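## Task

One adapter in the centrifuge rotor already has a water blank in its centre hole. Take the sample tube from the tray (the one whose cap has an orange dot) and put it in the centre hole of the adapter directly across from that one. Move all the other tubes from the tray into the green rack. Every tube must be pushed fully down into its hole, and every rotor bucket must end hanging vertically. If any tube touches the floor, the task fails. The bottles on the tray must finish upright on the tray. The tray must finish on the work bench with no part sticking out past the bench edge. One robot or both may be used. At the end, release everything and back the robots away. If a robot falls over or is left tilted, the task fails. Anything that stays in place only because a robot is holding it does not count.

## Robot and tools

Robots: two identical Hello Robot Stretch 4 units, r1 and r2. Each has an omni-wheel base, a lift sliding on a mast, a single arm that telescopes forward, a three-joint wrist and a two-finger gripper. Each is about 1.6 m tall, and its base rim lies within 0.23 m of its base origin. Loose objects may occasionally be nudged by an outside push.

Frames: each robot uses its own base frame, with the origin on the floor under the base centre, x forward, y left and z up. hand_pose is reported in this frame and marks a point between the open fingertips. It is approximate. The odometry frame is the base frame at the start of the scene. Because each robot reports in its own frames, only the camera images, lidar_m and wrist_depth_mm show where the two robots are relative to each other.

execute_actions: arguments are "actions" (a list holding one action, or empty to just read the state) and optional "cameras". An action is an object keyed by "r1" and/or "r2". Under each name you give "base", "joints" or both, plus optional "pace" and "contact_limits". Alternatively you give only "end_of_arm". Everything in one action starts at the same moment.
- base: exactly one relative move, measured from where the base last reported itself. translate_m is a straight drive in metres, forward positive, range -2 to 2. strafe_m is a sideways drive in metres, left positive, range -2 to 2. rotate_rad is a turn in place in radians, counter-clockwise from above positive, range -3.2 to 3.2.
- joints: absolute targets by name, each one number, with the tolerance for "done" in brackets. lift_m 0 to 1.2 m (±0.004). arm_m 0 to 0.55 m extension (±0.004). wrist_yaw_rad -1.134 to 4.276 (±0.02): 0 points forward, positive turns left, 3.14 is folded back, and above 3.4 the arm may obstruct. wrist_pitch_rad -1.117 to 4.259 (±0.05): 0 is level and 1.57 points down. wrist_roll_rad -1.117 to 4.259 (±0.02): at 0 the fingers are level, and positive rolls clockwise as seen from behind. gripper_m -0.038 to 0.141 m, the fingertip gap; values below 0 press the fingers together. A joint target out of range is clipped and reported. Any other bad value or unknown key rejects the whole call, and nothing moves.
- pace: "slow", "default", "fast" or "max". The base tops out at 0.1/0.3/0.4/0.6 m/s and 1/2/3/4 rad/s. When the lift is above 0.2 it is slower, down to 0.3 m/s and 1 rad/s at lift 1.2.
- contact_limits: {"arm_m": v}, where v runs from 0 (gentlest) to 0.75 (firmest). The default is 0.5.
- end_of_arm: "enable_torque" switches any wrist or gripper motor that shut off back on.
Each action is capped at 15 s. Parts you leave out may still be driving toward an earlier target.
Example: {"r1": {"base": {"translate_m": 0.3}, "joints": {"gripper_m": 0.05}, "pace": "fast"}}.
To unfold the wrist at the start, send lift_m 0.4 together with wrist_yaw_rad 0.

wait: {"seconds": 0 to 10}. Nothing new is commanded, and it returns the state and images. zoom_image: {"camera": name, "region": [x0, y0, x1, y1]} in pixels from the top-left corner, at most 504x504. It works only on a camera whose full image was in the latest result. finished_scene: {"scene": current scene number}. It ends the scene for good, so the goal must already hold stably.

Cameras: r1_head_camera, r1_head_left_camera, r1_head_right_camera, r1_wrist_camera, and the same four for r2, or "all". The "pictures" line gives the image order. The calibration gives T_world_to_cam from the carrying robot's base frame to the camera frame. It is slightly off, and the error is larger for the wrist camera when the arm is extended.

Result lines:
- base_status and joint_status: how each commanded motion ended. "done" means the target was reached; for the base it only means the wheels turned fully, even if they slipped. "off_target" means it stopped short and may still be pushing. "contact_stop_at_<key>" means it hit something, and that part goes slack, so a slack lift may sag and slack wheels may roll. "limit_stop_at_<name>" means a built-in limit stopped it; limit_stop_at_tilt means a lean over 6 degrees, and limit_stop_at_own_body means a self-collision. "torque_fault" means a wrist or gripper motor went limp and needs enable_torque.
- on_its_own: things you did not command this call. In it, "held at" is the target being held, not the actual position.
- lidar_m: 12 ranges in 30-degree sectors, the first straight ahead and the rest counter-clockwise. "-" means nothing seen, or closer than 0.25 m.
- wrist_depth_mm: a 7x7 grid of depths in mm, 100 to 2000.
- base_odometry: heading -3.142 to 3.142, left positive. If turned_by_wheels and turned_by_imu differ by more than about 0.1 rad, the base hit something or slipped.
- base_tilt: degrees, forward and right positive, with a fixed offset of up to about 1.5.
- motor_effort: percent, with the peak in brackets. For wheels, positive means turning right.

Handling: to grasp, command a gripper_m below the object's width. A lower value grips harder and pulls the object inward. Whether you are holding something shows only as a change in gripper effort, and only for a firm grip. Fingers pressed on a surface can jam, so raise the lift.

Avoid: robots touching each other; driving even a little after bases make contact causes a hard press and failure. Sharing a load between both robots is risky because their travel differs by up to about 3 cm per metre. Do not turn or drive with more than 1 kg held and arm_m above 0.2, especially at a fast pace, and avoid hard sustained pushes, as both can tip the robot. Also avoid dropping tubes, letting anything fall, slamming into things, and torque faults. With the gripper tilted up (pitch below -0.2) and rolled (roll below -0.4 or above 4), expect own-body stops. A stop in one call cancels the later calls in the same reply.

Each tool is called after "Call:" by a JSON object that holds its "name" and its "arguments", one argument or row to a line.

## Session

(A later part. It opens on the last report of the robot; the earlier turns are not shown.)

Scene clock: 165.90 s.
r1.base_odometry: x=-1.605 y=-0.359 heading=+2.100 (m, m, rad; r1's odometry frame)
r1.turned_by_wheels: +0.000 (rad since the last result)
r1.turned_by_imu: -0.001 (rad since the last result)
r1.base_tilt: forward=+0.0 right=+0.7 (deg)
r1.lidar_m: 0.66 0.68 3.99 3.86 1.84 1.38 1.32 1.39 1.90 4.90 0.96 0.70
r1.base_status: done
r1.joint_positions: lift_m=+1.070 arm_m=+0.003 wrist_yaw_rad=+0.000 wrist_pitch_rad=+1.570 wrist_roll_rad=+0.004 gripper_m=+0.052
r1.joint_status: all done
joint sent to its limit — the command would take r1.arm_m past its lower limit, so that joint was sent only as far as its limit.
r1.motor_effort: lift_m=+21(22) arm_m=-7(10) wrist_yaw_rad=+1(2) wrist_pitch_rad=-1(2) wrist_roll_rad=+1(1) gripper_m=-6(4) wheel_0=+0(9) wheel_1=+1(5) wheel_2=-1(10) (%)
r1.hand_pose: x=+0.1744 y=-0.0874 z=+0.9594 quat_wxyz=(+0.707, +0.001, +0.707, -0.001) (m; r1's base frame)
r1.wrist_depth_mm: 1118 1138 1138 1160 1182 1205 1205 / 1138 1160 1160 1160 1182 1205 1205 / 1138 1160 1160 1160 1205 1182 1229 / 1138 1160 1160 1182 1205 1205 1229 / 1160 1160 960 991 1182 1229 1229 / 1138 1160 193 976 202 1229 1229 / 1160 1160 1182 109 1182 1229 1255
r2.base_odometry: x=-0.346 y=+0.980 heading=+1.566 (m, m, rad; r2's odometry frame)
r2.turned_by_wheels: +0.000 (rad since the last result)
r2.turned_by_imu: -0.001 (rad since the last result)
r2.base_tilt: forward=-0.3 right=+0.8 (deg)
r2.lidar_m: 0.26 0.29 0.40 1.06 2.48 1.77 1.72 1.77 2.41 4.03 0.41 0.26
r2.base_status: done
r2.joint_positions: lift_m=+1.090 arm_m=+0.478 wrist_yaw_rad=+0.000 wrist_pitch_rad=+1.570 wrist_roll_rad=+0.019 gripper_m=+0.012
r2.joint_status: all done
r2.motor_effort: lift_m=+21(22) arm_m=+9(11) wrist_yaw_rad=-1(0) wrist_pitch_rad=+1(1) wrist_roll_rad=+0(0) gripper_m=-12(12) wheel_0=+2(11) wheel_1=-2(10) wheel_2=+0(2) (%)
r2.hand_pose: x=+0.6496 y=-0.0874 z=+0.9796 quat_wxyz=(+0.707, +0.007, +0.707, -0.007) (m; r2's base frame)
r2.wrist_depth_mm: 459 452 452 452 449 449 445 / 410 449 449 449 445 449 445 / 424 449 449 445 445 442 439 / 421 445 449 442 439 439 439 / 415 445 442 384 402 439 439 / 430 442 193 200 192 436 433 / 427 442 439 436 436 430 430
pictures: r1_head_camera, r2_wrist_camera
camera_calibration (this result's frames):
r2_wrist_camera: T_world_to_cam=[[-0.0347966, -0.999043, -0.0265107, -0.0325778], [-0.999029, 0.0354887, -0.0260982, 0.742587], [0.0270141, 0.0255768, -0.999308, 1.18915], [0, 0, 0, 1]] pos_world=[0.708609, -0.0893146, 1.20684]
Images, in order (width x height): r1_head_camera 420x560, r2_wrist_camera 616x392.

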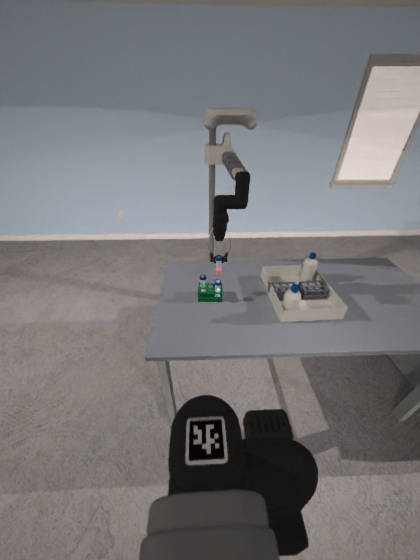

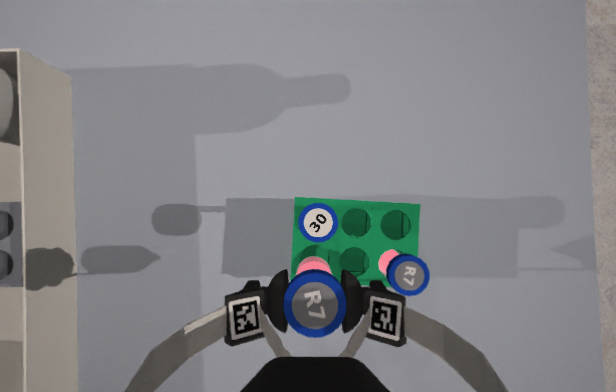

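Call:
{"name": "execute_actions", "arguments": {
  "actions": [
    {"r2":{"base":{"strafe_m":-0.0015},"joints":{"lift_m":0.977},"pace":"slow"}}
  ],
  "cameras": ["r2_wrist_camera"]
}}

Scene clock: 168.83 s.
r1.base_odometry: x=-1.605 y=-0.359 heading=+2.100 (m, m, rad; r1's odometry frame)
r1.turned_by_wheels: +0.000 (rad since the last result)
r1.turned_by_imu: -0.001 (rad since the last result)
r1.base_tilt: forward=+0.0 right=+0.6 (deg)
r1.lidar_m: 0.65 0.70 4.00 3.84 1.85 1.37 1.32 1.39 1.92 4.89 0.96 0.67
r1.base_status: not commanded
r1.joint_positions: lift_m=+1.070 arm_m=+0.003 wrist_yaw_rad=+0.000 wrist_pitch_rad=+1.570 wrist_roll_rad=+0.004 gripper_m=+0.052
r1.joint_status: not commanded
r1.motor_effort: lift_m=+22(22) arm_m=-7(8) wrist_yaw_rad=+1(0) wrist_pitch_rad=-2(3) wrist_roll_rad=+0(0) gripper_m=-5(5) wheel_0=+0(0) wheel_1=+1(1) wheel_2=-1(0) (%)
r1.hand_pose: x=+0.1744 y=-0.0874 z=+0.9594 quat_wxyz=(+0.707, +0.001, +0.707, -0.001) (m; r1's base frame)
r1.wrist_depth_mm: 1118 1138 1138 1160 1160 1182 1205 / 1118 1160 1160 1182 1182 1205 1205 / 1138 1160 1182 1182 1182 1205 1205 / 1160 1160 1160 1182 1205 1182 1205 / 1160 1160 960 976 1205 1229 1229 / 1160 1138 193 976 202 1229 1229 / 1160 1160 1205 109 1229 1229 1255
r2.base_odometry: x=-0.345 y=+0.980 heading=+1.566 (m, m, rad; r2's odometry frame)
r2.turned_by_wheels: +0.000 (rad since the last result)
r2.turned_by_imu: +0.000 (rad since the last result)
r2.base_tilt: forward=-0.2 right=+0.8 (deg)
r2.lidar_m: 0.27 0.29 0.39 1.07 2.47 1.80 1.71 1.78 2.42 4.04 0.40 0.29
r2.base_status: done
r2.joint_positions: lift_m=+0.977 arm_m=+0.478 wrist_yaw_rad=+0.000 wrist_pitch_rad=+1.570 wrist_roll_rad=+0.019 gripper_m=+0.012
r2.joint_status: all done
r2.motor_effort: lift_m=+16(22) arm_m=+9(9) wrist_yaw_rad=+0(1) wrist_pitch_rad=+2(1) wrist_roll_rad=-1(0) gripper_m=-14(10) wheel_0=+1(7) wheel_1=-3(6) wheel_2=+0(1) (%)
r2.hand_pose: x=+0.6496 y=-0.0874 z=+0.8670 quat_wxyz=(+0.707, +0.007, +0.707, -0.007) (m; r2's base frame)
r2.wrist_depth_mm: 340 338 338 332 336 330 332 / 338 336 336 336 332 330 332 / 338 336 336 334 330 329 329 / 336 332 332 332 329 329 327 / 332 330 330 268 268 325 327 / 332 329 195 200 193 206 325 / 329 327 327 325 322 322 322
pictures: r2_wrist_camera
camera_calibration (this result's frames):
r2_wrist_camera: T_world_to_cam=[[-0.0347964, -0.999043, -0.0265107, -0.0355621], [-0.999029, 0.0354885, -0.0260983, 0.739651], [0.0270142, 0.0255768, -0.999308, 1.07666], [0, 0, 0, 1]] pos_world=[0.708611, -0.0893146, 1.09427]
Images, in order (width x height): r2_wrist_camera 616x392.

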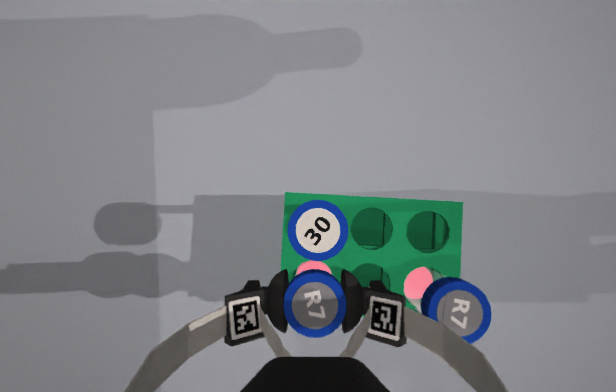

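Call:
{"name": "execute_actions", "arguments": {
  "actions": [
    {"r2":{"joints":{"gripper_m":0.05}}}
  ],
  "cameras": ["r2_wrist_camera"]
}}

Call:
{"name": "execute_actions", "arguments": {
  "actions": [
    {"r2":{"joints":{"lift_m":1.06},"pace":"fast"}}
  ],
  "cameras": []
}}

Call:
{"name": "execute_actions", "arguments": {
  "actions": [
    {"r2":{"base":{"translate_m":-0.3},"joints":{"arm_m":0.05,"wrist_pitch_rad":0.6},"pace":"max"},"r1":{"joints":{"wrist_pitch_rad":0.5}}}
  ],
  "cameras": ["r2_wrist_camera","r1_wrist_camera","r1_head_camera"]
}}

Scene clock: 173.23 s.
r1.base_odometry: x=-1.605 y=-0.359 heading=+2.100 (m, m, rad; r1's odometry frame)
r1.turned_by_wheels: +0.000 (rad since the last result)
r1.turned_by_imu: -0.001 (rad since the last result)
r1.base_tilt: forward=+0.0 right=+0.8 (deg)
r1.lidar_m: 0.64 0.68 4.00 3.85 1.85 1.39 1.33 1.39 1.93 4.90 0.97 0.69
r1.base_status: not commanded
r1.joint_positions: lift_m=+1.070 arm_m=+0.003 wrist_yaw_rad=+0.000 wrist_pitch_rad=+1.570 wrist_roll_rad=+0.004 gripper_m=+0.052
r1.joint_status: not commanded
r1.motor_effort: lift_m=+21(22) arm_m=-7(8) wrist_yaw_rad=+1(1) wrist_pitch_rad=-1(1) wrist_roll_rad=+0(0) gripper_m=-6(4) wheel_0=+0(0) wheel_1=+1(1) wheel_2=-1(1) (%)
r1.hand_pose: x=+0.1744 y=-0.0874 z=+0.9594 quat_wxyz=(+0.707, +0.001, +0.707, -0.001) (m; r1's base frame)
r1.wrist_depth_mm: 1118 1118 1138 1138 1160 1182 1205 / 1138 1118 1160 1160 1160 1182 1229 / 1138 1138 1160 1160 1205 1182 1229 / 1138 1160 1160 1182 1205 1229 1229 / 1160 1160 976 960 1205 1205 1229 / 1160 1182 193 976 202 1229 1255 / 1138 1160 1182 109 1229 1229 1255
r2.base_odometry: x=-0.345 y=+0.980 heading=+1.566 (m, m, rad; r2's odometry frame)
r2.turned_by_wheels: +0.000 (rad since the last result)
r2.turned_by_imu: +0.000 (rad since the last result)
r2.base_tilt: forward=-0.3 right=+0.9 (deg)
r2.lidar_m: 0.26 0.29 0.39 1.06 2.48 1.78 1.69 1.78 2.45 4.04 0.42 0.30
r2.base_status: not commanded
r2.joint_positions: lift_m=+0.977 arm_m=+0.478 wrist_yaw_rad=+0.000 wrist_pitch_rad=+1.570 wrist_roll_rad=+0.019 gripper_m=+0.050
r2.joint_status: all done
r2.motor_effort: lift_m=+16(16) arm_m=+9(9) wrist_yaw_rad=+0(0) wrist_pitch_rad=+2(3) wrist_roll_rad=+0(0) gripper_m=-4(12) wheel_0=+1(1) wheel_1=-3(3) wheel_2=+0(0) (%)
r2.hand_pose: x=+0.6496 y=-0.0874 z=+0.8670 quat_wxyz=(+0.707, +0.007, +0.707, -0.007) (m; r2's base frame)
r2.wrist_depth_mm: 340 338 340 334 334 334 330 / 338 338 336 334 334 330 332 / 336 334 332 332 332 330 327 / 334 334 332 330 329 327 325 / 332 330 330 268 268 327 325 / 332 329 212 208 198 206 324 / 329 330 325 148 324 322 322
pictures: r2_wrist_camera
camera_calibration (this result's frames):
r2_wrist_camera: T_world_to_cam=[[-0.0347962, -0.999043, -0.0265107, -0.0355622], [-0.999029, 0.0354883, -0.0260982, 0.739651], [0.0270141, 0.0255768, -0.999308, 1.07666], [0, 0, 0, 1]] pos_world=[0.708611, -0.0893146, 1.09427]
Images, in order (width x height): r2_wrist_camera 616x392.

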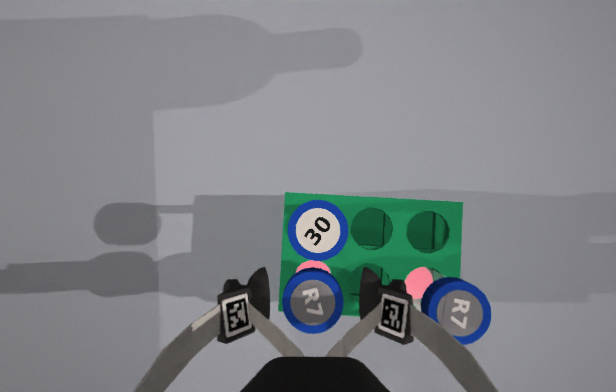

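Scene clock: 174.33 s.
r1.base_odometry: x=-1.605 y=-0.359 heading=+2.100 (m, m, rad; r1's odometry frame)
r1.turned_by_wheels: +0.000 (rad since the last result)
r1.turned_by_imu: +0.000 (rad since the last result)
r1.base_tilt: forward=+0.0 right=+0.6 (deg)
r1.lidar_m: 0.66 0.69 4.00 3.87 1.85 1.38 1.31 1.39 1.92 4.90 0.95 0.69
r1.base_status: not commanded
r1.joint_positions: lift_m=+1.070 arm_m=+0.003 wrist_yaw_rad=+0.000 wrist_pitch_rad=+1.570 wrist_roll_rad=+0.004 gripper_m=+0.052
r1.joint_status: not commanded
r1.motor_effort: lift_m=+21(21) arm_m=-7(7) wrist_yaw_rad=+4(1) wrist_pitch_rad=+0(2) wrist_roll_rad=+1(0) gripper_m=-5(5) wheel_0=+0(1) wheel_1=+1(1) wheel_2=-1(1) (%)
r1.hand_pose: x=+0.1744 y=-0.0874 z=+0.9594 quat_wxyz=(+0.707, +0.001, +0.707, -0.001) (m; r1's base frame)
r1.wrist_depth_mm: 1118 1138 1138 1160 1182 1182 1205 / 1118 1160 1160 1182 1182 1205 1229 / 1138 1138 1138 1182 1229 1205 1229 / 1138 1160 1160 1182 1182 1229 1229 / 1160 1160 960 960 1205 1229 1229 / 1118 1160 193 991 202 1205 1255 / 1138 1160 1205 109 1229 1229 1255
r2.base_odometry: x=-0.345 y=+0.980 heading=+1.566 (m, m, rad; r2's odometry frame)
r2.turned_by_wheels: +0.000 (rad since the last result)
r2.turned_by_imu: +0.000 (rad since the last result)
r2.base_tilt: forward=-0.3 right=+0.9 (deg)
r2.lidar_m: 0.26 0.30 0.41 1.03 2.49 1.81 1.70 1.79 2.42 4.02 0.41 0.29
r2.base_status: not commanded
r2.joint_positions: lift_m=+1.060 arm_m=+0.478 wrist_yaw_rad=+0.000 wrist_pitch_rad=+1.570 wrist_roll_rad=+0.019 gripper_m=+0.050
r2.joint_status: all done
r2.motor_effort: lift_m=+22(23) arm_m=+9(9) wrist_yaw_rad=-1(0) wrist_pitch_rad=+1(2) wrist_roll_rad=+0(1) gripper_m=-4(2) wheel_0=+2(1) wheel_1=-3(3) wheel_2=+0(0) (%)
r2.hand_pose: x=+0.6496 y=-0.0874 z=+0.9495 quat_wxyz=(+0.707, +0.007, +0.707, -0.007) (m; r2's base frame)
r2.wrist_depth_mm: 424 424 424 421 421 415 415 / 413 424 418 418 421 413 415 / 407 421 418 413 413 413 413 / 402 415 415 415 415 410 407 / 397 410 413 349 353 407 410 / 397 415 212 413 198 404 402 / 394 410 410 148 404 404 404
pictures: none
No camera images: the call's "cameras" was empty. Leave "cameras" out to get every camera's image.

Scene clock: 176.67 s.
r1.base_odometry: x=-1.605 y=-0.359 heading=+2.100 (m, m, rad; r1's odometry frame)
r1.turned_by_wheels: +0.000 (rad since the last result)
r1.turned_by_imu: -0.001 (rad since the last result)
r1.base_tilt: forward=+0.1 right=+0.7 (deg)
r1.lidar_m: 0.66 0.68 4.00 3.85 1.84 1.37 1.32 1.40 1.94 4.90 0.95 0.69
r1.base_status: not commanded
r1.joint_positions: lift_m=+1.070 arm_m=+0.003 wrist_yaw_rad=+0.000 wrist_pitch_rad=+0.503 wrist_roll_rad=+0.004 gripper_m=+0.052
r1.joint_status: all done
r1.motor_effort: lift_m=+21(22) arm_m=-7(7) wrist_yaw_rad=+1(2) wrist_pitch_rad=-7(13) wrist_roll_rad=-1(0) gripper_m=-6(3) wheel_0=+0(0) wheel_1=+1(1) wheel_2=-1(1) (%)
r1.hand_pose: x=+0.4270 y=-0.0875 z=+1.1089 quat_wxyz=(+0.969, +0.002, +0.249, -0.001) (m; r1's base frame)
r1.wrist_depth_mm: - - - - - - - / - - - - - - - / - - - - - 1229 - / - - 917 917 931 904 976 / 1921 1808 778 778 768 750 778 / 1618 654 193 647 201 668 676 / 1397 750 1366 109 1397 1366 1397
r2.base_odometry: x=-0.346 y=+0.681 heading=+1.566 (m, m, rad; r2's odometry frame)
r2.turned_by_wheels: +0.000 (rad since the last result)
r2.turned_by_imu: -0.001 (rad since the last result)
r2.base_tilt: forward=-0.3 right=+0.8 (deg)
r2.lidar_m: 0.57 0.59 0.80 4.71 2.06 1.49 1.38 1.47 1.98 4.04 4.19 0.62
r2.base_status: done
r2.joint_positions: lift_m=+1.060 arm_m=+0.051 wrist_yaw_rad=+0.000 wrist_pitch_rad=+0.602 wrist_roll_rad=+0.019 gripper_m=+0.050
r2.joint_status: all done
r2.motor_effort: lift_m=+21(22) arm_m=-8(9) wrist_yaw_rad=+1(1) wrist_pitch_rad=-4(8) wrist_roll_rad=+0(1) gripper_m=-4(3) wheel_0=-4(9) wheel_1=-1(8) wheel_2=+1(13) (%)
r2.hand_pose: x=+0.4601 y=-0.0875 z=+1.0746 quat_wxyz=(+0.955, +0.009, +0.296, -0.003) (m; r2's base frame)
r2.wrist_depth_mm: - - - - - - - / - - - - - - - / - 1138 - - - - - / 820 798 917 842 891 - - / 654 668 741 741 732 1756 1921 / 627 627 213 615 198 615 1618 / 544 539 521 149 512 517 1397
pictures: r1_head_camera, r1_wrist_camera, r2_wrist_camera
camera_calibration (this result's frames):
r1_wrist_camera: T_world_to_cam=[[-0.0436631, -0.999046, 0.00126802, -0.0712359], [-0.499997, 0.0207534, -0.865778, 1.22931], [0.864926, -0.0384365, -0.500426, 0.411131], [0, 0, 0, 1]] pos_world=[0.255943, -0.0808777, 1.27014]
r2_wrist_camera: T_world_to_cam=[[0.00171658, -0.999037, -0.0438374, -0.034902], [-0.544817, 0.0358258, -0.837789, 1.21909], [0.838553, 0.0253215, -0.544231, 0.426789], [0, 0, 0, 1]] pos_world=[0.306354, -0.08935, 1.25208]
Images, in order (width x height): r1_head_camera 420x560, r1_wrist_camera 616x392, r2_wrist_camera 616x392.

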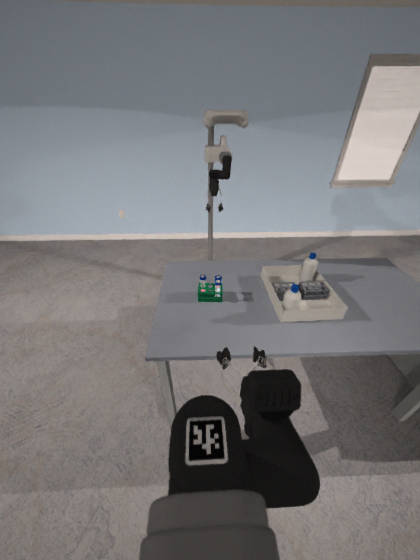

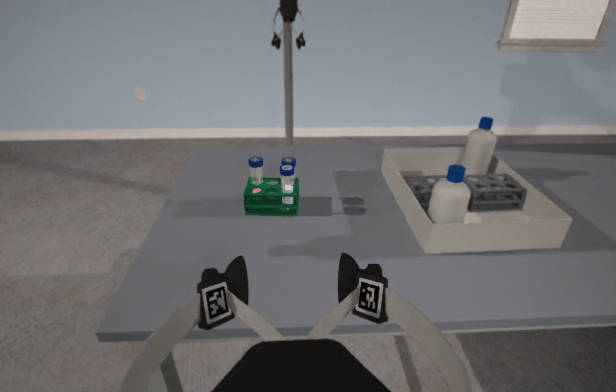

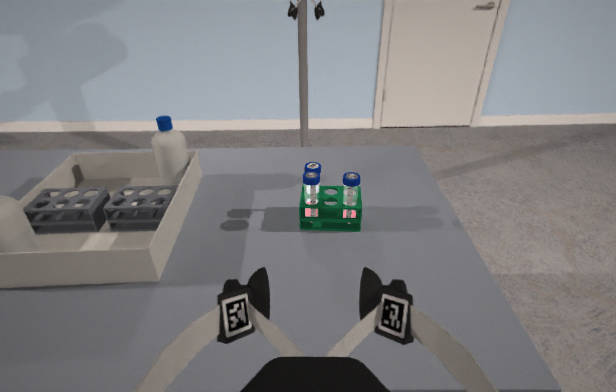

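Call:
{"name": "finished_scene", "arguments": {
  "scene": 1
}}

The scene is finished: the task was done.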